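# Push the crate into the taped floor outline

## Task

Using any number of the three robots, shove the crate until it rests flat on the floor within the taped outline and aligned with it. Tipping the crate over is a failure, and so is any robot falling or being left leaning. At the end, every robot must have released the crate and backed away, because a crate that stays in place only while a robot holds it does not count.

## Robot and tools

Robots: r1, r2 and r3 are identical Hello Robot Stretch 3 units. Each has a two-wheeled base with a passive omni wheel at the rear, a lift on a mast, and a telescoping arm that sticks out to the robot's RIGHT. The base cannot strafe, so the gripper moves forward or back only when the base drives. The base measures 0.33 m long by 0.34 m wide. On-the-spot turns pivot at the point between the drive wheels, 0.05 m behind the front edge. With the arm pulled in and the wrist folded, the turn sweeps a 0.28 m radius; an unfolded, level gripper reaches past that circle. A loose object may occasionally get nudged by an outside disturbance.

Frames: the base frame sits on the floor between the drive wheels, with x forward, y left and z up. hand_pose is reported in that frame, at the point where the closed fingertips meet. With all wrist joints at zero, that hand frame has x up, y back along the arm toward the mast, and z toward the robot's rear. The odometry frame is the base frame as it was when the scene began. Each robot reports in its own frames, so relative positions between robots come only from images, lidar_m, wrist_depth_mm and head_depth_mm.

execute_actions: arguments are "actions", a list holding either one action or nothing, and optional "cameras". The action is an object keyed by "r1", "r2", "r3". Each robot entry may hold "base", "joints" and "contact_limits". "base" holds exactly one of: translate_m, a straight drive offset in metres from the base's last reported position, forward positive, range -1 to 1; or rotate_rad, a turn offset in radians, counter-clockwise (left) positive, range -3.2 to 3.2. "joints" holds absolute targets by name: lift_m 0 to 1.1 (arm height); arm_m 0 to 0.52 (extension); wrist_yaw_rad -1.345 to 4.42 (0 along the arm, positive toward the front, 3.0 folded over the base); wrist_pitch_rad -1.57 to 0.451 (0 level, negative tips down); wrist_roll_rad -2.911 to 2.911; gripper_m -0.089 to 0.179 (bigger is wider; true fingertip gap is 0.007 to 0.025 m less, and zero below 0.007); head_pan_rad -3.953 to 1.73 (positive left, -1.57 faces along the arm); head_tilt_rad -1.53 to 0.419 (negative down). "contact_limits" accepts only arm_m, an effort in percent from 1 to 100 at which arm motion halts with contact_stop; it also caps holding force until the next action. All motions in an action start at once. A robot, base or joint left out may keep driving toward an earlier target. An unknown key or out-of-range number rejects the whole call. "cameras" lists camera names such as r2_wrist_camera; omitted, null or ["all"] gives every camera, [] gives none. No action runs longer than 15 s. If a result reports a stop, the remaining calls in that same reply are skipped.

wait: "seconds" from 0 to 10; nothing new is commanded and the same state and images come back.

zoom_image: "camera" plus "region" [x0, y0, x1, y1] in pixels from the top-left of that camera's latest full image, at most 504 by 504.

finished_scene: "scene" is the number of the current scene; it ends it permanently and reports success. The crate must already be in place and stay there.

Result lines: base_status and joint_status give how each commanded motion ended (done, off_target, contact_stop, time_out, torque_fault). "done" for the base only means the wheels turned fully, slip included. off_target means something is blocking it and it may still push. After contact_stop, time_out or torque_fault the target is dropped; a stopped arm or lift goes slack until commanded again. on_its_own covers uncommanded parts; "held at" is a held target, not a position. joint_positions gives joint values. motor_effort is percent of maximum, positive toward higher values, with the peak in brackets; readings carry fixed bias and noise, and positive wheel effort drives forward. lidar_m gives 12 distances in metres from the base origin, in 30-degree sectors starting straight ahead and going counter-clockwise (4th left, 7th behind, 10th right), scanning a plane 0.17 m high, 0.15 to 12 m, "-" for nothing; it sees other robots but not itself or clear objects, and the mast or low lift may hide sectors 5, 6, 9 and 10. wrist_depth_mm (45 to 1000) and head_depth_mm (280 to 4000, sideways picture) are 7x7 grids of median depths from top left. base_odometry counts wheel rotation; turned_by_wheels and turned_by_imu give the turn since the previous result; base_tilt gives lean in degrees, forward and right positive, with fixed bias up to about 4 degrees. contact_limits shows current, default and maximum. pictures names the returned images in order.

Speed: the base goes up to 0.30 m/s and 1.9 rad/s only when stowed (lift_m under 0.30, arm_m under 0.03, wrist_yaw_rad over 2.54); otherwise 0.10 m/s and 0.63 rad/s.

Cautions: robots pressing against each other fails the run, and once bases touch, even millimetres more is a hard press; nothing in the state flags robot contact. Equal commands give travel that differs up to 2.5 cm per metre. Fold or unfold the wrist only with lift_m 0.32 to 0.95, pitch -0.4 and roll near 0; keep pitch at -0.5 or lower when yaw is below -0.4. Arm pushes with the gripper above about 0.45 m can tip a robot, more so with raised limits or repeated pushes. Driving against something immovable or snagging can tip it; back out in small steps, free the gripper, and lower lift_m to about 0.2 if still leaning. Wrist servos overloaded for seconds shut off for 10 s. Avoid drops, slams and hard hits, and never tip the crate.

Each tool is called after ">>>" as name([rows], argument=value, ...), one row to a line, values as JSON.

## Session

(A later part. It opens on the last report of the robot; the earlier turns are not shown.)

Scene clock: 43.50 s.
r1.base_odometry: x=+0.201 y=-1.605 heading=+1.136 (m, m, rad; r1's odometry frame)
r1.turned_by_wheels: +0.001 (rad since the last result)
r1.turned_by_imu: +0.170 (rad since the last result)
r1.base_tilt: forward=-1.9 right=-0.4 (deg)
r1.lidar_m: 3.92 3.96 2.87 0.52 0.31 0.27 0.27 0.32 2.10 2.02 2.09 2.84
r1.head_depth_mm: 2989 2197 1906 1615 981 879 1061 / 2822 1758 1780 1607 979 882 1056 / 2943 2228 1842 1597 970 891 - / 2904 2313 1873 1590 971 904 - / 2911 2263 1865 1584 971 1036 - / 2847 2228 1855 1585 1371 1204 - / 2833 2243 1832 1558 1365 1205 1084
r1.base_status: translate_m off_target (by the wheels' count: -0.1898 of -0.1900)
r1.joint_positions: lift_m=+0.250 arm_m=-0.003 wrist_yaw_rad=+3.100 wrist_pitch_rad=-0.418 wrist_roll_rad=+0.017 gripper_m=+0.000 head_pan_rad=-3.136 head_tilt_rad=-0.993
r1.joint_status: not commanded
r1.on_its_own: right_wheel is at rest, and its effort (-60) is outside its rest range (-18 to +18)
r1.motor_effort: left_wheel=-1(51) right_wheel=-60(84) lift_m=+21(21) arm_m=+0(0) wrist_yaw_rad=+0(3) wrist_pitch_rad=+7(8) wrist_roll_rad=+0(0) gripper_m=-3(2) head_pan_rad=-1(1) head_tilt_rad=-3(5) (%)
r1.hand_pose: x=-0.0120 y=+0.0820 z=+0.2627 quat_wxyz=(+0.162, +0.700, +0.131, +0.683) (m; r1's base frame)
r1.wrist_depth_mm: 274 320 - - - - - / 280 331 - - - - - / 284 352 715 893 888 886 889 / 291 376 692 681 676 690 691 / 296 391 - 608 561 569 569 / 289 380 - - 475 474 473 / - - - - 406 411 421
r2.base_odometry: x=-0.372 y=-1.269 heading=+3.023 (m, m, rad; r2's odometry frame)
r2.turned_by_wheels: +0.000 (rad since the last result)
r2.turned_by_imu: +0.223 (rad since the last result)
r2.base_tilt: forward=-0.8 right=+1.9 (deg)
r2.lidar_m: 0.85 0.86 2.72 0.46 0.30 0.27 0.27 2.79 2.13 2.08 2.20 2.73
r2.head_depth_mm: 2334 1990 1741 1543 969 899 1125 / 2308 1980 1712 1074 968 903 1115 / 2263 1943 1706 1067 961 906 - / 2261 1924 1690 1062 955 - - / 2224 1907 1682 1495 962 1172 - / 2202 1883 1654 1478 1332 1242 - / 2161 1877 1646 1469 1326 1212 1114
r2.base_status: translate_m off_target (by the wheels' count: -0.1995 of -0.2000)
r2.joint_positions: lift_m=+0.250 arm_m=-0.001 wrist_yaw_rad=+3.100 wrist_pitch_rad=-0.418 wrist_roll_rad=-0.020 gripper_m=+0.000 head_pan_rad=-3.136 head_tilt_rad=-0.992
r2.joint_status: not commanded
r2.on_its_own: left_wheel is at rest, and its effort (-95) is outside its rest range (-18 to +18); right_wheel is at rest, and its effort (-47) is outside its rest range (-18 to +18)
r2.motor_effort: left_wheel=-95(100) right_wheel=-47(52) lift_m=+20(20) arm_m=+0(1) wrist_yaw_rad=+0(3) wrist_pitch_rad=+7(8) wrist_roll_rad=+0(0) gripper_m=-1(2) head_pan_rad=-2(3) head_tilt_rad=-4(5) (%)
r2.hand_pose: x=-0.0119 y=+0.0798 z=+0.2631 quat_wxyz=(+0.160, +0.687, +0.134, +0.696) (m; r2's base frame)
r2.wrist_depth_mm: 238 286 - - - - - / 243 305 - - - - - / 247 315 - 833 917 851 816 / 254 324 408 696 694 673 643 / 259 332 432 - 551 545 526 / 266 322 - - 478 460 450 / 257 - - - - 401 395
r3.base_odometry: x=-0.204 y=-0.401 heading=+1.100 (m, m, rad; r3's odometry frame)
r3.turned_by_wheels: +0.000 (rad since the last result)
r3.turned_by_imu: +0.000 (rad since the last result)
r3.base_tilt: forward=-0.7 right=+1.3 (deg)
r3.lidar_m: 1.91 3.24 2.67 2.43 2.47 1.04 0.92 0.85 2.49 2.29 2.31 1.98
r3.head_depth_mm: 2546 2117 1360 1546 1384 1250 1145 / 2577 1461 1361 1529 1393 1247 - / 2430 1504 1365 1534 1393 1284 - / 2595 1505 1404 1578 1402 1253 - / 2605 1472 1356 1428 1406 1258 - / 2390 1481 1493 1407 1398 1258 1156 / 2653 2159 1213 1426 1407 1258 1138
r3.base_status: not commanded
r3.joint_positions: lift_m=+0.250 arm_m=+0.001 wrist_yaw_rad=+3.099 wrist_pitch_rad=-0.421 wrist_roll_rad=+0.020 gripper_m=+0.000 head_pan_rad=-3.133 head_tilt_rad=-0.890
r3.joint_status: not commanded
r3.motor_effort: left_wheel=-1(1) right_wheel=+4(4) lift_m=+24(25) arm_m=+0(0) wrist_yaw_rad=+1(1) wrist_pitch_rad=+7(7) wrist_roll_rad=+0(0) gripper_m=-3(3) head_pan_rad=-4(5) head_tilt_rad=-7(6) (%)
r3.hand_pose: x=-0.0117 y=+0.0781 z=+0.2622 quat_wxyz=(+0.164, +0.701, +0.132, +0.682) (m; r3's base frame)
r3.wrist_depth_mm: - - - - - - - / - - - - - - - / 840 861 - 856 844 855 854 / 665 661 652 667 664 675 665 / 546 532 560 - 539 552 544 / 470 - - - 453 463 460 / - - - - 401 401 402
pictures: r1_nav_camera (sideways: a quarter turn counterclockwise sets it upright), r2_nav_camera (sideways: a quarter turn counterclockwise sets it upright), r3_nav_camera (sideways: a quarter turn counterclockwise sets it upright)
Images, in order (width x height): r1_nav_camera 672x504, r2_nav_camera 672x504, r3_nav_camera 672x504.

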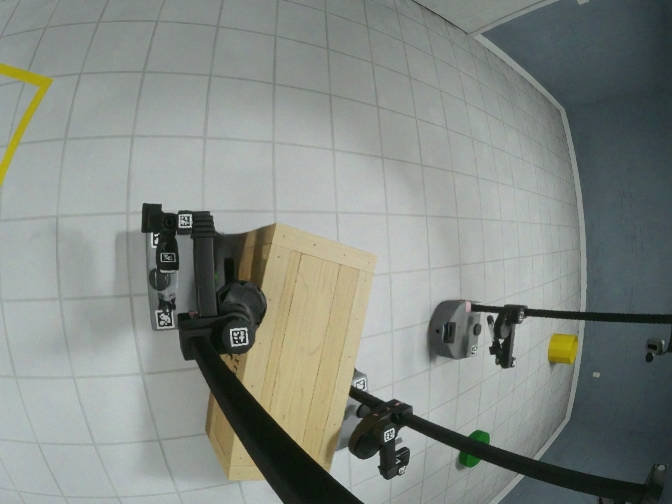

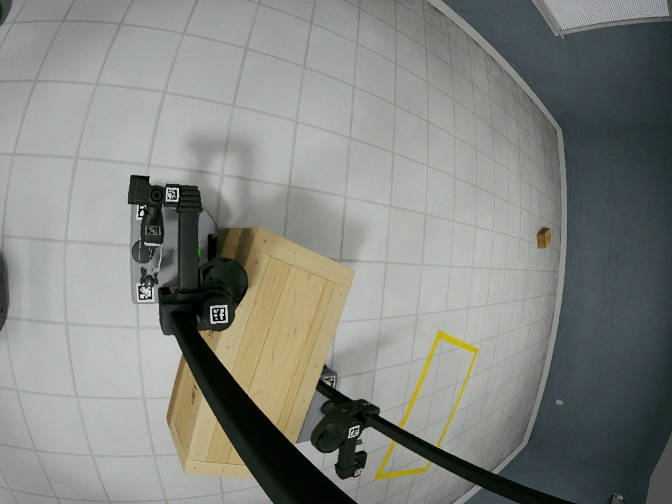

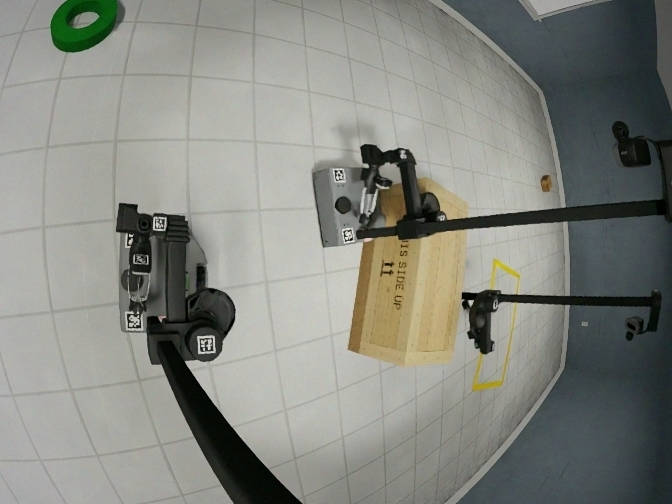

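>>> execute_actions([
  {"r1":{"base":{"rotate_rad":-0.3}},"r2":{"base":{"rotate_rad":-0.33}}},
], cameras=[])

>>> execute_actions([
  {"r1":{"base":{"translate_m":-0.09}},"r2":{"base":{"translate_m":-0.10}}},
], cameras=["r1_nav_camera","r2_nav_camera","r3_nav_camera"])

Scene clock: 47.83 s.
r1.base_odometry: x=+0.201 y=-1.605 heading=+0.837 (m, m, rad; r1's odometry frame)
r1.turned_by_wheels: -0.299 (rad since the last result)
r1.turned_by_imu: -0.276 (rad since the last result)
r1.base_tilt: forward=-2.0 right=-0.4 (deg)
r1.lidar_m: 3.89 3.91 3.25 2.75 0.39 0.29 0.28 0.29 2.38 2.03 2.02 2.31
r1.head_depth_mm: 784 2182 1906 1081 985 955 1064 / 2972 2321 1098 1080 984 957 1131 / 2942 2288 1891 1466 977 892 - / 2878 1813 1804 1600 971 899 - / 2789 1869 1801 1579 963 904 - / 2929 2252 1845 1574 964 996 - / 2848 2207 1829 1575 1365 1212 1082
r1.base_status: done
r1.joint_positions: lift_m=+0.250 arm_m=-0.003 wrist_yaw_rad=+3.100 wrist_pitch_rad=-0.418 wrist_roll_rad=+0.017 gripper_m=+0.000 head_pan_rad=-3.136 head_tilt_rad=-0.993
r1.joint_status: not commanded
r1.on_its_own: right_wheel is at rest, and its effort (-41) is outside its rest range (-18 to +18)
r1.motor_effort: left_wheel=-5(6) right_wheel=-41(64) lift_m=+22(22) arm_m=+1(1) wrist_yaw_rad=-1(0) wrist_pitch_rad=+7(7) wrist_roll_rad=+0(0) gripper_m=-2(3) head_pan_rad=-2(1) head_tilt_rad=-3(2) (%)
r1.hand_pose: x=-0.0119 y=+0.0820 z=+0.2627 quat_wxyz=(+0.162, +0.700, +0.131, +0.683) (m; r1's base frame)
r1.wrist_depth_mm: 369 483 - - - - - / 362 476 - - - - - / 357 509 918 892 887 894 879 / 357 514 685 685 688 683 703 / 355 523 - 607 563 561 564 / 343 484 - - 475 474 471 / - - - - 412 409 409
r2.base_odometry: x=-0.372 y=-1.269 heading=+2.694 (m, m, rad; r2's odometry frame)
r2.turned_by_wheels: -0.329 (rad since the last result)
r2.turned_by_imu: -0.298 (rad since the last result)
r2.base_tilt: forward=-1.3 right=+1.9 (deg)
r2.lidar_m: 2.69 0.85 2.99 2.66 0.37 0.28 0.28 0.29 2.37 2.08 2.09 2.46
r2.head_depth_mm: 2337 1879 1047 1072 975 979 1121 / 2304 1966 1432 1075 965 1117 1111 / 2276 1946 1701 1064 959 912 - / 2242 1926 1681 1055 952 - - / 2238 1901 1674 1048 949 1049 - / 2195 1874 1665 1437 956 1208 - / 2148 1853 1649 1477 1322 1203 1118
r2.base_status: done
r2.joint_positions: lift_m=+0.250 arm_m=-0.001 wrist_yaw_rad=+3.100 wrist_pitch_rad=-0.418 wrist_roll_rad=-0.020 gripper_m=+0.000 head_pan_rad=-3.136 head_tilt_rad=-0.992
r2.joint_status: not commanded
r2.on_its_own: right_wheel is at rest, and its effort (-27) is outside its rest range (-18 to +18)
r2.motor_effort: left_wheel=-14(69) right_wheel=-27(46) lift_m=+20(20) arm_m=+0(0) wrist_yaw_rad=+0(0) wrist_pitch_rad=+6(6) wrist_roll_rad=+0(0) gripper_m=-1(2) head_pan_rad=-2(2) head_tilt_rad=-3(3) (%)
r2.hand_pose: x=-0.0119 y=+0.0798 z=+0.2631 quat_wxyz=(+0.160, +0.687, +0.134, +0.696) (m; r2's base frame)
r2.wrist_depth_mm: 303 397 - - - - - / 302 418 - - - - - / 304 413 - 932 878 866 818 / 298 417 611 708 689 665 618 / 300 411 569 - 551 539 528 / 298 385 - - 484 457 444 / 282 - - - - 397 388
r3.base_odometry: x=-0.204 y=-0.401 heading=+1.100 (m, m, rad; r3's odometry frame)
r3.turned_by_wheels: +0.000 (rad since the last result)
r3.turned_by_imu: +0.000 (rad since the last result)
r3.base_tilt: forward=-0.7 right=+1.2 (deg)
r3.lidar_m: 1.91 3.24 2.67 2.43 2.48 1.04 0.87 0.84 2.49 2.29 2.31 1.98
r3.head_depth_mm: 2572 1998 1357 1543 1395 1251 1147 / 2589 1498 1363 1531 1388 1248 - / 2363 1498 1357 1545 1395 1275 - / 2594 1507 1409 1580 1401 1246 - / 2499 1436 1159 1381 1410 1258 - / 2464 1516 1383 1402 1409 1257 1157 / 2618 2143 1215 1495 1408 1253 1145
r3.base_status: not commanded
r3.joint_positions: lift_m=+0.250 arm_m=+0.001 wrist_yaw_rad=+3.099 wrist_pitch_rad=-0.421 wrist_roll_rad=+0.020 gripper_m=+0.000 head_pan_rad=-3.133 head_tilt_rad=-0.890
r3.joint_status: not commanded
r3.motor_effort: left_wheel=-1(1) right_wheel=+4(4) lift_m=+24(24) arm_m=+0(0) wrist_yaw_rad=+0(0) wrist_pitch_rad=+7(7) wrist_roll_rad=+0(0) gripper_m=-3(3) head_pan_rad=-5(5) head_tilt_rad=-7(7) (%)
r3.hand_pose: x=-0.0117 y=+0.0781 z=+0.2622 quat_wxyz=(+0.164, +0.701, +0.132, +0.682) (m; r3's base frame)
r3.wrist_depth_mm: - - - - - - - / - - - - - - - / 836 853 - 885 865 852 870 / 671 665 668 673 663 666 688 / 533 537 559 - 552 542 543 / 478 - - - 456 459 461 / - - - - 400 400 397
pictures: none
No camera images: the call's "cameras" was empty. Leave "cameras" out to get every camera's image.

Scene clock: 49.73 s.
r1.base_odometry: x=+0.141 y=-1.671 heading=+0.836 (m, m, rad; r1's odometry frame)
r1.turned_by_wheels: +0.000 (rad since the last result)
r1.turned_by_imu: +0.117 (rad since the last result)
r1.base_tilt: forward=-1.9 right=-0.5 (deg)
r1.lidar_m: 3.96 4.01 3.04 0.47 0.30 0.27 0.27 0.33 2.25 2.03 2.05 2.50
r1.head_depth_mm: 2961 2355 1906 1018 981 869 1056 / 3001 2287 1887 1599 980 880 1052 / 2966 1848 1767 1606 973 890 - / 2712 1814 1795 1604 964 907 - / 2876 2253 1867 1557 964 1082 - / 2872 2248 1851 1585 1300 1201 - / 2892 2234 1838 1574 1371 1207 1085
r1.base_status: translate_m off_target (by the wheels' count: -0.0896 of -0.0900)
r1.joint_positions: lift_m=+0.250 arm_m=-0.003 wrist_yaw_rad=+3.100 wrist_pitch_rad=-0.418 wrist_roll_rad=+0.017 gripper_m=+0.000 head_pan_rad=-3.136 head_tilt_rad=-0.993
r1.joint_status: not commanded
r1.on_its_own: left_wheel is at rest, and its effort (-42) is outside its rest range (-18 to +18); right_wheel is at rest, and its effort (-51) is outside its rest range (-18 to +18)
r1.motor_effort: left_wheel=-42(57) right_wheel=-51(88) lift_m=+21(21) arm_m=+0(0) wrist_yaw_rad=+0(0) wrist_pitch_rad=+7(7) wrist_roll_rad=+0(0) gripper_m=-1(3) head_pan_rad=-1(1) head_tilt_rad=-4(2) (%)
r1.hand_pose: x=-0.0120 y=+0.0820 z=+0.2627 quat_wxyz=(+0.162, +0.700, +0.131, +0.683) (m; r1's base frame)
r1.wrist_depth_mm: 258 300 - - - - - / 264 315 - - - - - / 271 335 632 863 908 885 906 / 279 353 656 685 690 679 696 / 286 372 - 590 557 566 569 / 287 363 - - 481 476 475 / - - - - 411 410 409
r2.base_odometry: x=-0.282 y=-1.313 heading=+2.693 (m, m, rad; r2's odometry frame)
r2.turned_by_wheels: -0.001 (rad since the last result)
r2.turned_by_imu: +0.115 (rad since the last result)
r2.base_tilt: forward=-1.1 right=+1.9 (deg)
r2.lidar_m: 2.71 0.87 2.85 0.43 0.29 0.27 0.27 0.35 2.24 2.08 2.11 2.65
r2.head_depth_mm: 2298 2001 1719 1204 971 896 1121 / 2283 1965 1722 1071 968 902 1115 / 2290 1940 1704 1066 959 902 - / 2256 1934 1679 1058 952 - - / 2231 1927 1662 1066 959 1185 - / 2193 1889 1645 1486 1284 1227 - / 2190 1859 1644 1471 1321 1208 1122
r2.base_status: translate_m off_target (by the wheels' count: -0.0995 of -0.1000)
r2.joint_positions: lift_m=+0.250 arm_m=-0.001 wrist_yaw_rad=+3.100 wrist_pitch_rad=-0.418 wrist_roll_rad=-0.020 gripper_m=+0.000 head_pan_rad=-3.136 head_tilt_rad=-0.992
r2.joint_status: not commanded
r2.on_its_own: left_wheel is at rest, and its effort (-100) is outside its rest range (-18 to +18); right_wheel is at rest, and its effort (-46) is outside its rest range (-18 to +18)
r2.motor_effort: left_wheel=-100(100) right_wheel=-46(48) lift_m=+20(20) arm_m=+0(0) wrist_yaw_rad=+0(0) wrist_pitch_rad=+6(7) wrist_roll_rad=+0(0) gripper_m=-3(3) head_pan_rad=-2(2) head_tilt_rad=-3(3) (%)
r2.hand_pose: x=-0.0119 y=+0.0798 z=+0.2631 quat_wxyz=(+0.160, +0.687, +0.134, +0.696) (m; r2's base frame)
r2.wrist_depth_mm: 231 275 - - - - - / 237 293 - - - - - / 243 306 - 818 874 862 823 / 248 313 395 675 693 673 637 / 255 324 424 - 560 545 533 / 261 317 - - 479 455 448 / 257 - - - - 398 389
r3.base_odometry: x=-0.204 y=-0.401 heading=+1.100 (m, m, rad; r3's odometry frame)
r3.turned_by_wheels: +0.000 (rad since the last result)
r3.turned_by_imu: +0.000 (rad since the last result)
r3.base_tilt: forward=-0.7 right=+1.3 (deg)
r3.lidar_m: 1.90 3.24 2.67 2.43 2.48 0.92 0.91 0.86 2.50 2.29 2.31 1.98
r3.head_depth_mm: 2576 2068 1386 1576 1388 1248 1150 / 2545 1509 1292 1480 1386 1244 - / 2519 1459 1336 1523 1395 1278 - / 2607 1495 1371 1540 1397 1254 - / 2592 1436 1220 1406 1396 1251 - / 2434 1483 1498 1415 1401 1261 1149 / 2620 2160 1206 1491 1401 1257 1138
r3.base_status: not commanded
r3.joint_positions: lift_m=+0.250 arm_m=+0.001 wrist_yaw_rad=+3.099 wrist_pitch_rad=-0.421 wrist_roll_rad=+0.020 gripper_m=+0.000 head_pan_rad=-3.133 head_tilt_rad=-0.890
r3.joint_status: not commanded
r3.motor_effort: left_wheel=-1(1) right_wheel=+4(4) lift_m=+24(25) arm_m=+0(0) wrist_yaw_rad=+0(0) wrist_pitch_rad=+7(7) wrist_roll_rad=+0(0) gripper_m=-2(3) head_pan_rad=-4(4) head_tilt_rad=-7(6) (%)
r3.hand_pose: x=-0.0117 y=+0.0781 z=+0.2622 quat_wxyz=(+0.164, +0.701, +0.132, +0.682) (m; r3's base frame)
r3.wrist_depth_mm: - - - - - - - / - - - - - - - / 863 855 - 837 854 862 875 / 671 658 663 670 655 666 654 / 538 546 564 - 544 553 549 / 466 - - - 459 462 474 / - - - - 401 397 402
pictures: r1_nav_camera (sideways: a quarter turn counterclockwise sets it upright), r2_nav_camera (sideways: a quarter turn counterclockwise sets it upright), r3_nav_camera (sideways: a quarter turn counterclockwise sets it upright)
Images, in order (width x height): r1_nav_camera 672x504, r2_nav_camera 672x504, r3_nav_camera 672x504.

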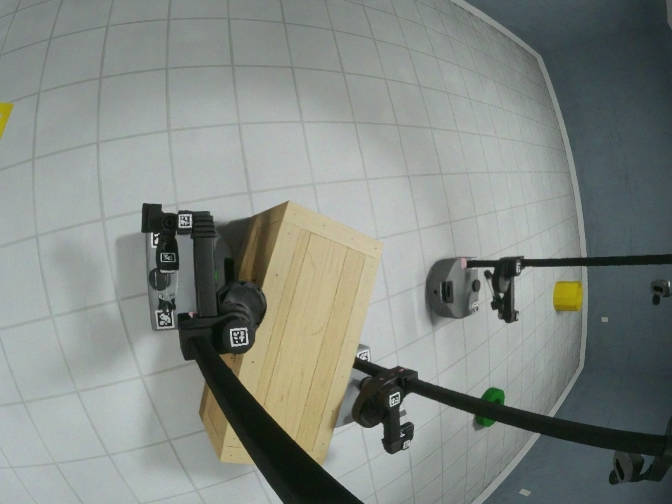

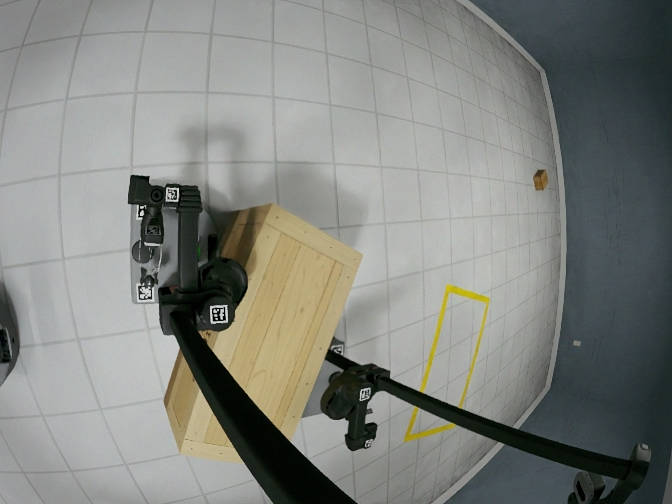

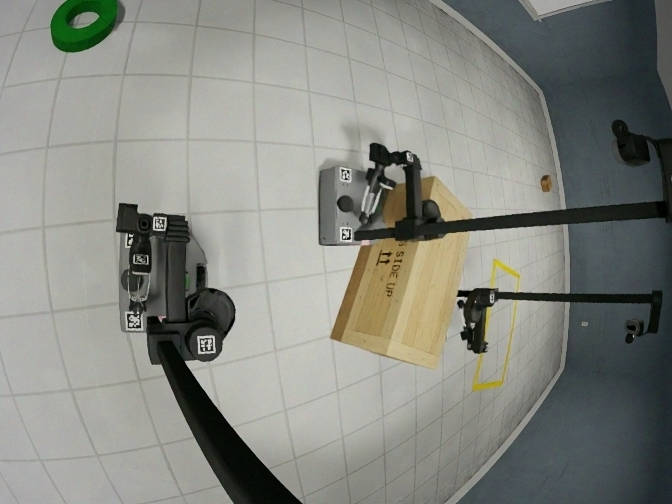

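>>> execute_actions([
  {"r1":{"base":{"rotate_rad":-0.25}},"r2":{"base":{"rotate_rad":1.165}},"r3":{"base":{"translate_m":-0.3}}},
], cameras=[])

>>> execute_actions([
  {"r1":{"base":{"translate_m":0.5}},"r2":{"base":{"translate_m":-0.14}},"r3":{"base":{"translate_m":-0.32}}},
], cameras=[])

>>> execute_actions([
  {"r1":{"base":{"translate_m":0.4}},"r2":{"base":{"rotate_rad":-1.55}},"r3":{"base":{"rotate_rad":-0.37}}},
], cameras=["r1_nav_camera","r2_nav_camera","r3_nav_camera"])

Scene clock: 63.50 s.
r1.base_odometry: x=+0.141 y=-1.671 heading=+0.587 (m, m, rad; r1's odometry frame)
r1.turned_by_wheels: -0.249 (rad since the last result)
r1.turned_by_imu: -0.219 (rad since the last result)
r1.base_tilt: forward=-1.9 right=-0.4 (deg)
r1.lidar_m: 3.38 3.97 3.46 2.76 0.35 0.28 0.28 0.30 2.54 2.06 2.03 2.21
r1.head_depth_mm: 2940 2342 1218 1135 985 899 1067 / 2988 2302 1817 1370 977 911 1133 / 2955 2285 1869 1601 976 891 - / 2918 2285 1683 1596 971 899 - / 2889 2282 1567 1557 967 950 - / 2653 2155 1813 1546 967 1122 - / 2829 2227 1844 1561 1367 1184 1084
r1.base_status: rotate_rad off_target (by the wheels' count: -0.2488 of -0.2500)
r1.joint_positions: lift_m=+0.250 arm_m=-0.003 wrist_yaw_rad=+3.100 wrist_pitch_rad=-0.418 wrist_roll_rad=+0.017 gripper_m=+0.000 head_pan_rad=-3.136 head_tilt_rad=-0.993
r1.joint_status: not commanded
r1.on_its_own: right_wheel is at rest, and its effort (-58) is outside its rest range (-18 to +18)
r1.motor_effort: left_wheel=-2(27) right_wheel=-58(70) lift_m=+21(22) arm_m=+0(0) wrist_yaw_rad=-1(1) wrist_pitch_rad=+7(7) wrist_roll_rad=+0(0) gripper_m=-2(2) head_pan_rad=-2(1) head_tilt_rad=-2(2) (%)
r1.hand_pose: x=-0.0119 y=+0.0820 z=+0.2627 quat_wxyz=(+0.162, +0.700, +0.131, +0.683) (m; r1's base frame)
r1.wrist_depth_mm: 311 392 - - - - - / 314 399 - - - - - / 318 424 906 870 896 882 899 / 316 430 696 683 675 700 694 / 320 457 - 602 575 562 565 / 314 426 - - 467 472 476 / - - - - 411 413 412
r2.base_odometry: x=-0.282 y=-1.313 heading=-2.425 (m, m, rad; r2's odometry frame)
r2.turned_by_wheels: +1.165 (rad since the last result)
r2.turned_by_imu: +1.177 (rad since the last result)
r2.base_tilt: forward=-1.2 right=+2.0 (deg)
r2.lidar_m: 2.74 0.38 0.28 0.27 0.28 0.38 2.16 2.08 2.15 2.94 2.71 0.60
r2.head_depth_mm: 2326 1987 1746 1550 1391 894 790 / 2274 1977 1712 1519 1368 989 934 / 2269 1939 1709 1515 1365 1281 - / 2226 1912 1696 1511 1353 - - / 2200 1907 1669 1481 1341 1264 - / 2108 1891 1658 1480 1338 1231 - / 2048 1865 1644 1463 1321 1205 1125
r2.base_status: done
r2.joint_positions: lift_m=+0.250 arm_m=-0.001 wrist_yaw_rad=+3.100 wrist_pitch_rad=-0.418 wrist_roll_rad=-0.020 gripper_m=+0.000 head_pan_rad=-3.136 head_tilt_rad=-0.992
r2.joint_status: not commanded
r2.motor_effort: left_wheel=-3(100) right_wheel=+1(34) lift_m=+20(20) arm_m=+0(0) wrist_yaw_rad=+0(0) wrist_pitch_rad=+6(7) wrist_roll_rad=+0(0) gripper_m=-2(1) head_pan_rad=-2(3) head_tilt_rad=-4(3) (%)
r2.hand_pose: x=-0.0119 y=+0.0797 z=+0.2631 quat_wxyz=(+0.160, +0.687, +0.134, +0.696) (m; r2's base frame)
r2.wrist_depth_mm: 279 280 - 283 283 285 287 / 311 305 - 309 312 315 316 / 983 338 - 340 342 347 349 / 784 372 375 379 384 384 389 / 632 428 422 - 431 432 431 / 510 496 - - 466 457 446 / 449 - - - - 398 388
r3.base_odometry: x=-0.340 y=-0.668 heading=+1.100 (m, m, rad; r3's odometry frame)
r3.turned_by_wheels: +0.000 (rad since the last result)
r3.turned_by_imu: -0.002 (rad since the last result)
r3.base_tilt: forward=-0.7 right=+1.3 (deg)
r3.lidar_m: 2.20 3.54 2.59 2.39 2.44 0.64 0.65 0.59 2.55 2.33 2.35 2.93
r3.head_depth_mm: 2564 2105 1787 1127 1369 1247 1145 / 2561 2016 1273 1112 1289 1250 - / 2448 1301 1289 1154 1353 1276 - / 2628 2137 1280 1183 1381 1249 - / 2584 2138 1288 1279 1375 1256 - / 2613 2162 1285 1291 1256 1243 1148 / 2590 2139 981 1043 1064 1223 1139
r3.base_status: done
r3.joint_positions: lift_m=+0.250 arm_m=+0.001 wrist_yaw_rad=+3.099 wrist_pitch_rad=-0.421 wrist_roll_rad=+0.020 gripper_m=+0.000 head_pan_rad=-3.133 head_tilt_rad=-0.890
r3.joint_status: not commanded
r3.motor_effort: left_wheel=-1(9) right_wheel=+4(8) lift_m=+23(24) arm_m=+0(0) wrist_yaw_rad=+0(1) wrist_pitch_rad=+7(7) wrist_roll_rad=+0(1) gripper_m=-3(4) head_pan_rad=-4(4) head_tilt_rad=-6(7) (%)
r3.hand_pose: x=-0.0117 y=+0.0781 z=+0.2623 quat_wxyz=(+0.164, +0.701, +0.132, +0.682) (m; r3's base frame)
r3.wrist_depth_mm: - - - - - - - / - - - - - - - / 846 865 - 857 853 836 872 / 667 666 667 673 676 674 669 / 548 550 563 - 544 544 548 / 474 - - - 466 462 461 / - - - - 401 396 398
pictures: none
No camera images: the call's "cameras" was empty. Leave "cameras" out to get every camera's image.

Scene clock: 66.90 s.
r1.base_odometry: x=+0.558 y=-1.394 heading=+0.588 (m, m, rad; r1's odometry frame)
r1.turned_by_wheels: +0.000 (rad since the last result)
r1.turned_by_imu: +0.001 (rad since the last result)
r1.base_tilt: forward=-2.0 right=-0.5 (deg)
r1.lidar_m: 3.05 3.52 3.71 2.96 2.93 0.78 0.77 0.84 2.32 1.86 1.84 2.00
r1.head_depth_mm: 2952 1542 1335 1210 1398 1239 1064 / 2965 2309 1325 1203 1396 1237 1130 / 2933 2224 1322 1248 1389 1263 - / 2895 1828 1319 1273 1383 1265 - / 2769 1679 1313 1322 1378 1223 - / 2876 2248 1762 1467 1377 1219 - / 2860 2236 1859 1571 1363 1210 1083
r1.base_status: done
r1.joint_positions: lift_m=+0.250 arm_m=-0.003 wrist_yaw_rad=+3.100 wrist_pitch_rad=-0.418 wrist_roll_rad=+0.017 gripper_m=+0.000 head_pan_rad=-3.136 head_tilt_rad=-0.993
r1.joint_status: not commanded
r1.motor_effort: left_wheel=+2(11) right_wheel=-2(46) lift_m=+21(21) arm_m=+0(0) wrist_yaw_rad=+0(0) wrist_pitch_rad=+7(7) wrist_roll_rad=+0(0) gripper_m=-2(2) head_pan_rad=-1(1) head_tilt_rad=-3(3) (%)
r1.hand_pose: x=-0.0119 y=+0.0820 z=+0.2627 quat_wxyz=(+0.162, +0.700, +0.131, +0.683) (m; r1's base frame)
r1.wrist_depth_mm: - - - - - - - / - - - - - - - / 874 878 910 897 855 891 897 / 684 675 676 693 703 688 694 / 562 555 - 618 556 571 570 / 469 493 - - 476 473 484 / - - - - 411 415 414
r2.base_odometry: x=-0.177 y=-1.221 heading=-2.425 (m, m, rad; r2's odometry frame)
r2.turned_by_wheels: +0.000 (rad since the last result)
r2.turned_by_imu: -0.001 (rad since the last result)
r2.base_tilt: forward=-1.2 right=+1.7 (deg)
r2.lidar_m: 0.50 0.38 0.28 0.27 0.28 2.78 2.03 1.96 2.03 2.77 2.76 3.96
r2.head_depth_mm: 2323 1986 1745 1550 1386 1279 790 / 2317 1968 1713 1523 1374 1251 938 / 2264 1946 1707 1515 1362 1283 - / 2203 1912 1686 1498 1355 - - / 2125 1909 1679 1494 1335 1260 - / 2038 1879 1660 1468 1328 1240 - / 1975 1863 1633 1468 1327 1216 1119
r2.base_status: done
r2.joint_positions: lift_m=+0.250 arm_m=-0.001 wrist_yaw_rad=+3.100 wrist_pitch_rad=-0.418 wrist_roll_rad=-0.020 gripper_m=+0.000 head_pan_rad=-3.136 head_tilt_rad=-0.992
r2.joint_status: not commanded
r2.motor_effort: left_wheel=-3(15) right_wheel=+1(4) lift_m=+20(20) arm_m=+0(0) wrist_yaw_rad=+0(0) wrist_pitch_rad=+7(7) wrist_roll_rad=+0(0) gripper_m=-2(3) head_pan_rad=-2(2) head_tilt_rad=-3(4) (%)
r2.hand_pose: x=-0.0119 y=+0.0797 z=+0.2631 quat_wxyz=(+0.160, +0.687, +0.134, +0.696) (m; r2's base frame)
r2.wrist_depth_mm: - - - 283 286 285 291 / - - - 309 312 315 315 / - 999 - 343 342 345 349 / 765 752 744 379 377 384 385 / 623 596 586 - 425 432 434 / 511 514 - - 466 458 449 / 448 - - - - 398 385
r3.base_odometry: x=-0.486 y=-0.953 heading=+1.100 (m, m, rad; r3's odometry frame)
r3.turned_by_wheels: +0.000 (rad since the last result)
r3.turned_by_imu: -0.002 (rad since the last result)
r3.base_tilt: forward=-0.7 right=+1.3 (deg)
r3.lidar_m: 2.51 3.83 2.57 2.37 0.37 0.34 0.35 0.44 0.49 2.37 2.40 2.96
r3.head_depth_mm: 2554 1728 1687 1562 984 900 1147 / 2486 1446 1660 1107 978 923 - / 2586 2121 1771 1119 988 960 - / 2580 2144 1800 1121 989 1200 - / 2603 2136 1824 1120 1022 1238 - / 2609 2147 1817 1121 1045 1256 1162 / 2623 2139 1830 1124 1218 1155 1140
r3.base_status: done
r3.joint_positions: lift_m=+0.250 arm_m=+0.001 wrist_yaw_rad=+3.099 wrist_pitch_rad=-0.421 wrist_roll_rad=+0.020 gripper_m=+0.000 head_pan_rad=-3.133 head_tilt_rad=-0.890
r3.joint_status: not commanded
r3.motor_effort: left_wheel=-1(8) right_wheel=+4(9) lift_m=+25(25) arm_m=+0(0) wrist_yaw_rad=+1(1) wrist_pitch_rad=+7(7) wrist_roll_rad=+0(0) gripper_m=-3(3) head_pan_rad=-4(4) head_tilt_rad=-6(7) (%)
r3.hand_pose: x=-0.0117 y=+0.0781 z=+0.2623 quat_wxyz=(+0.164, +0.701, +0.132, +0.682) (m; r3's base frame)
r3.wrist_depth_mm: - - - - - - - / 307 - - - - - - / 319 832 - 835 871 848 863 / 327 622 666 669 650 659 673 / 343 437 560 - 549 543 550 / 341 - - - 457 452 460 / - - - - 403 398 400
pictures: none
No camera images: the call's "cameras" was empty. Leave "cameras" out to get every camera's image.

Scene clock: 69.97 s.
r1.base_odometry: x=+0.891 y=-1.172 heading=+0.588 (m, m, rad; r1's odometry frame)
r1.turned_by_wheels: +0.000 (rad since the last result)
r1.turned_by_imu: +0.002 (rad since the last result)
r1.base_tilt: forward=-2.0 right=-0.4 (deg)
r1.lidar_m: 2.79 3.13 3.40 3.13 3.08 1.18 1.17 4.47 2.14 1.71 1.69 1.83
r1.head_depth_mm: 2972 2114 1764 1616 1398 1232 1071 / 2860 1572 1466 1609 1395 1232 1138 / 2966 1607 1492 1580 1378 1264 - / 2908 1601 1527 1597 1382 1261 - / 2674 1579 1568 1588 1368 1236 - / 2866 2249 1772 1556 1367 1209 - / 2841 2238 1850 1573 1366 1204 1083
r1.base_status: done
r1.joint_positions: lift_m=+0.250 arm_m=-0.003 wrist_yaw_rad=+3.100 wrist_pitch_rad=-0.418 wrist_roll_rad=+0.017 gripper_m=+0.000 head_pan_rad=-3.136 head_tilt_rad=-0.993
r1.joint_status: not commanded
r1.motor_effort: left_wheel=+1(9) right_wheel=-2(6) lift_m=+21(21) arm_m=+0(0) wrist_yaw_rad=-1(0) wrist_pitch_rad=+7(7) wrist_roll_rad=+0(0) gripper_m=-2(2) head_pan_rad=-1(1) head_tilt_rad=-2(2) (%)
r1.hand_pose: x=-0.0119 y=+0.0820 z=+0.2627 quat_wxyz=(+0.162, +0.700, +0.131, +0.683) (m; r1's base frame)
r1.wrist_depth_mm: - - - - - - - / - - - - - - - / 901 871 899 900 885 897 912 / 686 672 688 679 680 689 701 / 563 556 - 600 559 559 557 / 475 482 - - 474 482 474 / - - - - 413 411 411
r2.base_odometry: x=-0.177 y=-1.220 heading=+2.309 (m, m, rad; r2's odometry frame)
r2.turned_by_wheels: -1.549 (rad since the last result)
r2.turned_by_imu: -1.521 (rad since the last result)
r2.base_tilt: forward=-1.1 right=+1.9 (deg)
r2.lidar_m: 2.99 2.74 0.51 0.50 0.37 0.28 0.27 0.29 2.60 2.00 1.96 2.07
r2.head_depth_mm: 2234 1981 1736 1082 975 976 993 / 1774 1843 1711 1080 966 1111 1114 / 1928 1865 1708 1065 957 911 - / 2251 1920 1688 1056 950 - - / 2206 1914 1665 1044 948 1052 - / 2218 1895 1667 1479 1309 1217 - / 2150 1863 1651 1471 1324 1209 1120
r2.base_status: done
r2.joint_positions: lift_m=+0.250 arm_m=+0.000 wrist_yaw_rad=+3.100 wrist_pitch_rad=-0.418 wrist_roll_rad=-0.020 gripper_m=+0.000 head_pan_rad=-3.136 head_tilt_rad=-0.992
r2.joint_status: not commanded
r2.on_its_own: right_wheel is at rest, and its effort (-28) is outside its rest range (-18 to +18)
r2.motor_effort: left_wheel=-9(16) right_wheel=-28(41) lift_m=+20(20) arm_m=-1(1) wrist_yaw_rad=+0(1) wrist_pitch_rad=+7(6) wrist_roll_rad=+0(0) gripper_m=-2(2) head_pan_rad=-2(2) head_tilt_rad=-4(3) (%)
r2.hand_pose: x=-0.0120 y=+0.0797 z=+0.2631 quat_wxyz=(+0.160, +0.687, +0.134, +0.696) (m; r2's base frame)
r2.wrist_depth_mm: 302 396 - - - - - / 301 416 - 731 - - - / 300 411 - 543 562 847 840 / 302 416 598 493 501 656 649 / 299 412 560 - 537 540 533 / 297 385 - - 479 455 447 / 283 - - - - 399 389
r3.base_odometry: x=-0.486 y=-0.953 heading=+0.730 (m, m, rad; r3's odometry frame)
r3.turned_by_wheels: -0.370 (rad since the last result)
r3.turned_by_imu: -0.364 (rad since the last result)
r3.base_tilt: forward=-0.7 right=+1.2 (deg)
r3.lidar_m: 2.52 2.59 3.30 2.43 2.39 0.36 0.34 0.36 0.40 0.50 2.37 2.47
r3.head_depth_mm: 2579 2123 1806 1558 1388 1247 1145 / 2585 2112 1800 1568 1035 1213 - / 2600 2125 1803 1107 989 956 - / 2445 1997 1820 1106 990 1079 - / 1866 1928 1801 1117 984 1118 - / 2458 2157 1822 1115 989 1148 1151 / 2610 2145 1833 1124 990 1102 1103
r3.base_status: done
r3.joint_positions: lift_m=+0.250 arm_m=+0.001 wrist_yaw_rad=+3.099 wrist_pitch_rad=-0.421 wrist_roll_rad=+0.020 gripper_m=+0.000 head_pan_rad=-3.133 head_tilt_rad=-0.890
r3.joint_status: not commanded
r3.motor_effort: left_wheel=+2(9) right_wheel=-2(9) lift_m=+24(24) arm_m=+0(0) wrist_yaw_rad=+0(0) wrist_pitch_rad=+7(7) wrist_roll_rad=+0(0) gripper_m=-3(3) head_pan_rad=-4(4) head_tilt_rad=-6(7) (%)
r3.hand_pose: x=-0.0117 y=+0.0781 z=+0.2623 quat_wxyz=(+0.164, +0.701, +0.132, +0.682) (m; r3's base frame)
r3.wrist_depth_mm: - - - - - - - / - - - - - - - / 862 834 - 851 859 861 870 / 661 655 653 672 670 671 676 / 540 552 567 - 546 546 547 / 472 - - - 466 466 467 / - - - - 400 396 402
pictures: r1_nav_camera (sideways: a quarter turn counterclockwise sets it upright), r2_nav_camera (sideways: a quarter turn counterclockwise sets it upright), r3_nav_camera (sideways: a quarter turn counterclockwise sets it upright)
Images, in order (width x height): r1_nav_camera 672x504, r2_nav_camera 672x504, r3_nav_camera 672x504.

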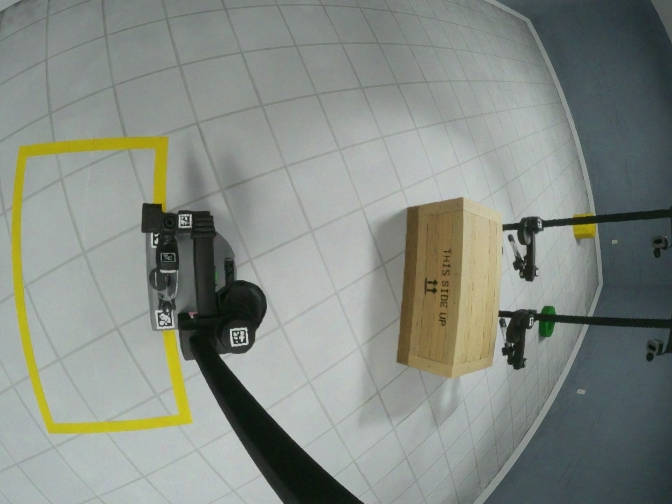

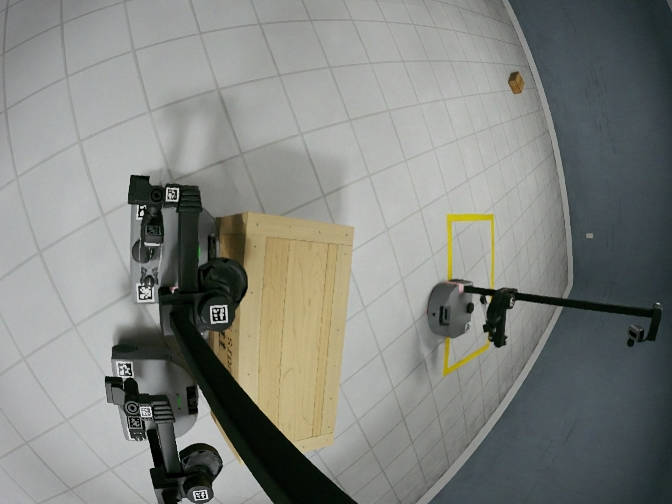

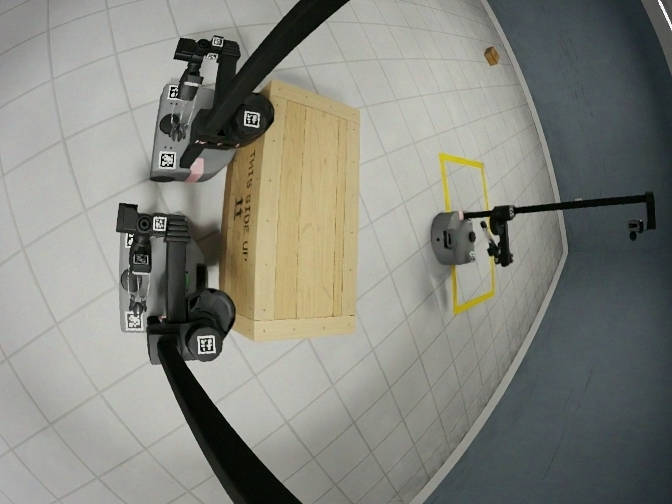

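>>> execute_actions([
  {"r1":{"base":{"translate_m":0.2}},"r3":{"base":{"translate_m":-0.06}},"r2":{"base":{"rotate_rad":-0.03}}},
], cameras=[])

>>> execute_actions([
  {"r1":{"base":{"translate_m":0.95}},"r2":{"base":{"translate_m":-0.7}},"r3":{"base":{"translate_m":-0.7}}},
], cameras=["r1_nav_camera","r2_nav_camera","r3_nav_camera"])

Scene clock: 75.70 s.
r1.base_odometry: x=+1.057 y=-1.061 heading=+0.588 (m, m, rad; r1's odometry frame)
r1.turned_by_wheels: +0.000 (rad since the last result)
r1.turned_by_imu: +0.002 (rad since the last result)
r1.base_tilt: forward=-1.9 right=-0.4 (deg)
r1.lidar_m: 2.68 2.94 3.22 3.20 3.16 1.38 1.37 4.25 2.03 1.63 1.61 1.75
r1.head_depth_mm: 2964 2253 1861 1615 1391 1236 1070 / 2828 1619 1727 1610 1388 1222 1134 / 2931 1605 1755 1592 1385 1262 - / 2911 1597 1744 1590 1379 1261 - / 2606 1642 1780 1574 1378 1235 - / 2894 2248 1845 1578 1365 1206 - / 2809 2239 1849 1572 1369 1211 1089
r1.base_status: done
r1.joint_positions: lift_m=+0.250 arm_m=-0.003 wrist_yaw_rad=+3.100 wrist_pitch_rad=-0.418 wrist_roll_rad=+0.017 gripper_m=+0.000 head_pan_rad=-3.136 head_tilt_rad=-0.993
r1.joint_status: not commanded
r1.motor_effort: left_wheel=+2(7) right_wheel=-1(4) lift_m=+21(21) arm_m=+0(0) wrist_yaw_rad=+0(0) wrist_pitch_rad=+7(7) wrist_roll_rad=+0(0) gripper_m=-2(2) head_pan_rad=-1(1) head_tilt_rad=-2(3) (%)
r1.hand_pose: x=-0.0119 y=+0.0820 z=+0.2627 quat_wxyz=(+0.162, +0.700, +0.131, +0.683) (m; r1's base frame)
r1.wrist_depth_mm: - - - - - - - / - - - - - - - / 866 863 903 899 904 897 903 / 692 678 691 685 701 695 691 / 555 562 - 599 556 566 563 / 476 481 - - 468 477 474 / - - - - 414 409 415
r2.base_odometry: x=-0.177 y=-1.220 heading=+2.280 (m, m, rad; r2's odometry frame)
r2.turned_by_wheels: -0.029 (rad since the last result)
r2.turned_by_imu: -0.030 (rad since the last result)
r2.base_tilt: forward=-1.1 right=+1.8 (deg)
r2.lidar_m: 2.89 2.73 3.77 0.49 0.37 0.28 0.28 0.29 2.66 2.01 1.96 2.05
r2.head_depth_mm: 2342 1984 1740 1081 969 1025 995 / 2197 1970 1717 1073 969 1159 1110 / 1926 1933 1716 1072 959 912 - / 2225 1923 1689 1057 958 - - / 2227 1915 1666 1049 946 1048 - / 2188 1889 1654 1483 1297 1214 - / 2170 1873 1641 1474 1321 1208 1118
r2.base_status: rotate_rad off_target (by the wheels' count: -0.0293 of -0.0300)
r2.joint_positions: lift_m=+0.250 arm_m=+0.000 wrist_yaw_rad=+3.100 wrist_pitch_rad=-0.418 wrist_roll_rad=-0.020 gripper_m=+0.000 head_pan_rad=-3.136 head_tilt_rad=-0.992
r2.joint_status: not commanded
r2.on_its_own: right_wheel is at rest, and its effort (-27) is outside its rest range (-18 to +18)
r2.motor_effort: left_wheel=-5(9) right_wheel=-27(29) lift_m=+20(20) arm_m=-1(1) wrist_yaw_rad=-1(0) wrist_pitch_rad=+7(7) wrist_roll_rad=+0(0) gripper_m=-2(2) head_pan_rad=-1(2) head_tilt_rad=-4(3) (%)
r2.hand_pose: x=-0.0120 y=+0.0797 z=+0.2631 quat_wxyz=(+0.160, +0.687, +0.134, +0.696) (m; r2's base frame)
r2.wrist_depth_mm: 311 411 - 622 - - - / 311 434 - 700 - - - / 308 435 - 541 886 874 836 / 305 430 635 487 662 662 643 / 304 425 576 - 555 535 530 / 303 394 - - 475 459 451 / 287 - - - - 394 390
r3.base_odometry: x=-0.530 y=-0.993 heading=+0.730 (m, m, rad; r3's odometry frame)
r3.turned_by_wheels: +0.000 (rad since the last result)
r3.turned_by_imu: -0.001 (rad since the last result)
r3.base_tilt: forward=-0.7 right=+1.2 (deg)
r3.lidar_m: 2.56 3.85 3.26 2.40 2.36 0.30 0.29 0.30 0.39 0.38 2.41 2.50
r3.head_depth_mm: 2583 2117 1801 1564 1391 1241 1145 / 2545 2119 1811 1569 1034 974 - / 2567 2101 1817 1578 984 900 - / 2447 2032 1820 1584 986 928 - / 2011 1985 1826 1570 988 928 - / 2469 2167 1816 1582 990 932 1152 / 2624 2155 1823 1123 990 958 1107
r3.base_status: done
r3.joint_positions: lift_m=+0.250 arm_m=+0.001 wrist_yaw_rad=+3.099 wrist_pitch_rad=-0.421 wrist_roll_rad=+0.020 gripper_m=+0.000 head_pan_rad=-3.133 head_tilt_rad=-0.890
r3.joint_status: not commanded
r3.motor_effort: left_wheel=+2(7) right_wheel=-1(11) lift_m=+24(24) arm_m=+0(0) wrist_yaw_rad=+1(0) wrist_pitch_rad=+7(7) wrist_roll_rad=+0(0) gripper_m=-3(3) head_pan_rad=-4(5) head_tilt_rad=-7(6) (%)
r3.hand_pose: x=-0.0117 y=+0.0781 z=+0.2623 quat_wxyz=(+0.164, +0.701, +0.132, +0.682) (m; r3's base frame)
r3.wrist_depth_mm: - - - - - - - / - - - - - - - / 853 862 - 857 849 870 890 / 654 673 652 676 666 673 677 / 538 549 563 - 545 550 546 / 321 - - - 465 466 468 / - - - - 405 397 397
pictures: none
No camera images: the call's "cameras" was empty. Leave "cameras" out to get every camera's image.

Scene clock: 80.63 s.
r1.base_odometry: x=+1.848 y=-0.534 heading=+0.588 (m, m, rad; r1's odometry frame)
r1.turned_by_wheels: +0.000 (rad since the last result)
r1.turned_by_imu: +0.003 (rad since the last result)
r1.base_tilt: forward=-1.9 right=-0.4 (deg)
r1.lidar_m: 2.08 2.06 2.25 3.45 3.54 1.92 1.66 3.28 1.58 1.27 1.25 1.37
r1.head_depth_mm: 2980 2251 1899 1618 1398 1234 1070 / 2080 1974 1901 1592 1393 1230 1133 / 2003 1911 1894 1599 1380 1268 - / 1991 1834 1872 1586 1387 1267 - / 2065 2038 1847 1586 1382 1246 - / 2877 2253 1843 1576 1365 1210 - / 2916 2242 1850 1574 1351 1206 1089
r1.base_status: done
r1.joint_positions: lift_m=+0.250 arm_m=-0.003 wrist_yaw_rad=+3.100 wrist_pitch_rad=-0.418 wrist_roll_rad=+0.017 gripper_m=+0.000 head_pan_rad=-3.136 head_tilt_rad=-0.993
r1.joint_status: not commanded
r1.motor_effort: left_wheel=+1(8) right_wheel=-2(6) lift_m=+21(21) arm_m=+0(0) wrist_yaw_rad=+0(0) wrist_pitch_rad=+7(7) wrist_roll_rad=+0(0) gripper_m=-2(1) head_pan_rad=+0(1) head_tilt_rad=-3(4) (%)
r1.hand_pose: x=-0.0119 y=+0.0820 z=+0.2627 quat_wxyz=(+0.162, +0.700, +0.131, +0.683) (m; r1's base frame)
r1.wrist_depth_mm: - - - - - - - / - - - - - - - / 853 906 903 893 896 893 894 / 678 685 687 697 702 690 701 / 550 558 - 606 559 571 559 / 474 485 - - 478 478 474 / - - - - 414 414 413
r2.base_odometry: x=+0.278 y=-1.752 heading=+2.279 (m, m, rad; r2's odometry frame)
r2.turned_by_wheels: -0.001 (rad since the last result)
r2.turned_by_imu: +0.177 (rad since the last result)
r2.base_tilt: forward=-1.1 right=+1.8 (deg)
r2.lidar_m: 3.12 4.50 3.00 0.49 0.50 0.31 0.27 0.27 2.61 2.19 2.19 2.48
r2.head_depth_mm: 2196 1981 1753 1082 1005 1116 1124 / 2192 1972 1726 1076 991 1233 1115 / 2268 1970 1710 1075 975 1141 - / 2243 1926 1686 1055 950 - - / 2220 1899 1678 1042 947 1009 - / 2214 1882 1664 1058 968 1210 - / 2173 1878 1645 1477 1329 1209 1121
r2.base_status: translate_m off_target (by the wheels' count: -0.6996 of -0.7000)
r2.joint_positions: lift_m=+0.250 arm_m=+0.000 wrist_yaw_rad=+3.100 wrist_pitch_rad=-0.418 wrist_roll_rad=-0.020 gripper_m=+0.000 head_pan_rad=-3.136 head_tilt_rad=-0.992
r2.joint_status: not commanded
r2.on_its_own: left_wheel is at rest, and its effort (-88) is outside its rest range (-18 to +18); right_wheel is at rest, and its effort (-31) is outside its rest range (-18 to +18)
r2.motor_effort: left_wheel=-88(100) right_wheel=-31(40) lift_m=+20(20) arm_m=-1(1) wrist_yaw_rad=+0(0) wrist_pitch_rad=+6(7) wrist_roll_rad=+0(0) gripper_m=-1(2) head_pan_rad=-2(2) head_tilt_rad=-3(3) (%)
r2.hand_pose: x=-0.0120 y=+0.0797 z=+0.2631 quat_wxyz=(+0.160, +0.687, +0.134, +0.696) (m; r2's base frame)
r2.wrist_depth_mm: 458 - - - - - - / 432 - - - - - - / 413 590 - 867 894 854 822 / 394 495 483 673 680 657 649 / 377 541 531 - 556 541 529 / 367 498 - - 479 455 449 / 336 - - - - 403 389
r3.base_odometry: x=-1.052 y=-1.460 heading=+0.730 (m, m, rad; r3's odometry frame)
r3.turned_by_wheels: +0.001 (rad since the last result)
r3.turned_by_imu: +0.133 (rad since the last result)
r3.base_tilt: forward=-0.7 right=+1.2 (deg)
r3.lidar_m: 3.23 4.46 2.52 2.05 2.04 0.32 0.27 0.27 0.31 0.36 0.49 2.96
r3.head_depth_mm: 2547 2098 1796 1568 1388 1244 1146 / 2549 2124 1798 1576 1393 1235 - / 2428 2106 1809 1567 983 906 - / 2188 2130 1818 1577 988 910 - / 2587 2153 1818 1581 984 911 - / 2628 2149 1817 1587 990 899 1100 / 2603 2152 1819 1582 993 883 1093
r3.base_status: translate_m off_target (by the wheels' count: -0.6998 of -0.7000)
r3.joint_positions: lift_m=+0.250 arm_m=+0.001 wrist_yaw_rad=+3.100 wrist_pitch_rad=-0.420 wrist_roll_rad=+0.020 gripper_m=+0.000 head_pan_rad=-3.134 head_tilt_rad=-0.892
r3.joint_status: not commanded
r3.on_its_own: right_wheel is at rest, and its effort (-54) is outside its rest range (-18 to +18)
r3.motor_effort: left_wheel=-15(74) right_wheel=-54(81) lift_m=+25(25) arm_m=+0(0) wrist_yaw_rad=+0(0) wrist_pitch_rad=+7(7) wrist_roll_rad=+0(0) gripper_m=-3(3) head_pan_rad=-4(4) head_tilt_rad=-5(8) (%)
r3.hand_pose: x=-0.0118 y=+0.0781 z=+0.2624 quat_wxyz=(+0.164, +0.701, +0.132, +0.682) (m; r3's base frame)
r3.wrist_depth_mm: - - - - - - - / - - - - - - - / 868 856 - 855 858 870 858 / 664 672 660 684 670 669 677 / 556 541 572 - 547 544 544 / 473 - - - 477 467 460 / - - - - 399 400 406
pictures: r1_nav_camera (sideways: a quarter turn counterclockwise sets it upright), r2_nav_camera (sideways: a quarter turn counterclockwise sets it upright), r3_nav_camera (sideways: a quarter turn counterclockwise sets it upright)
Images, in order (width x height): r1_nav_camera 672x504, r2_nav_camera 672x504, r3_nav_camera 672x504.

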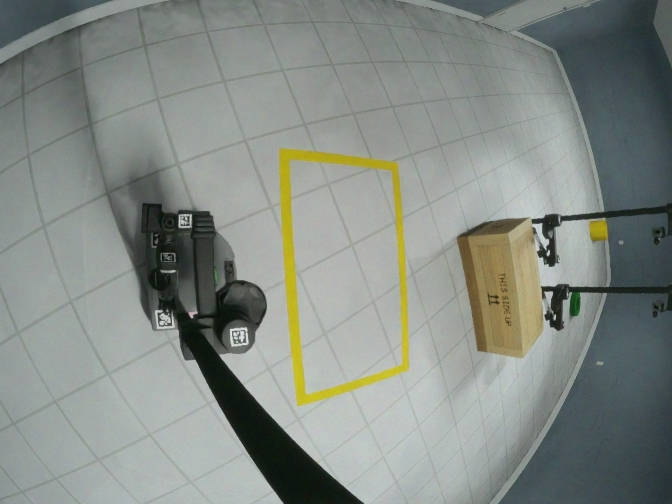

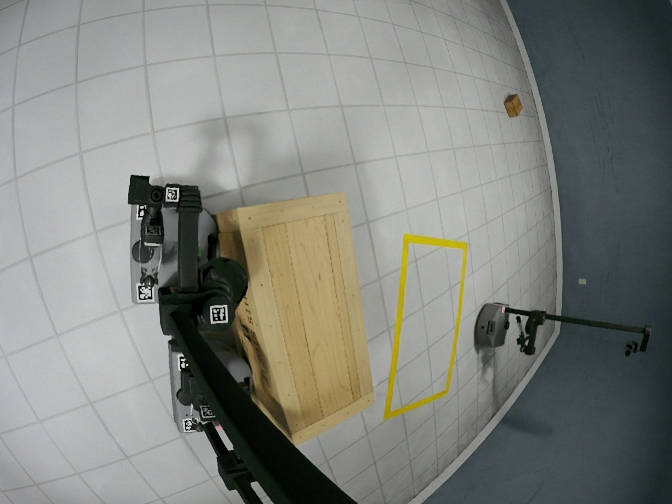

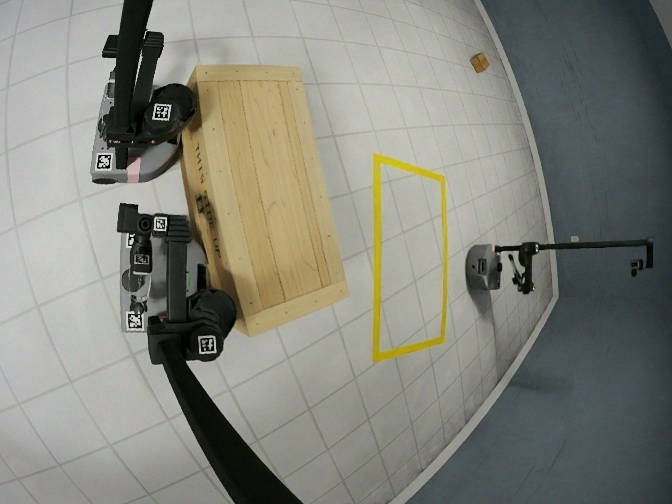

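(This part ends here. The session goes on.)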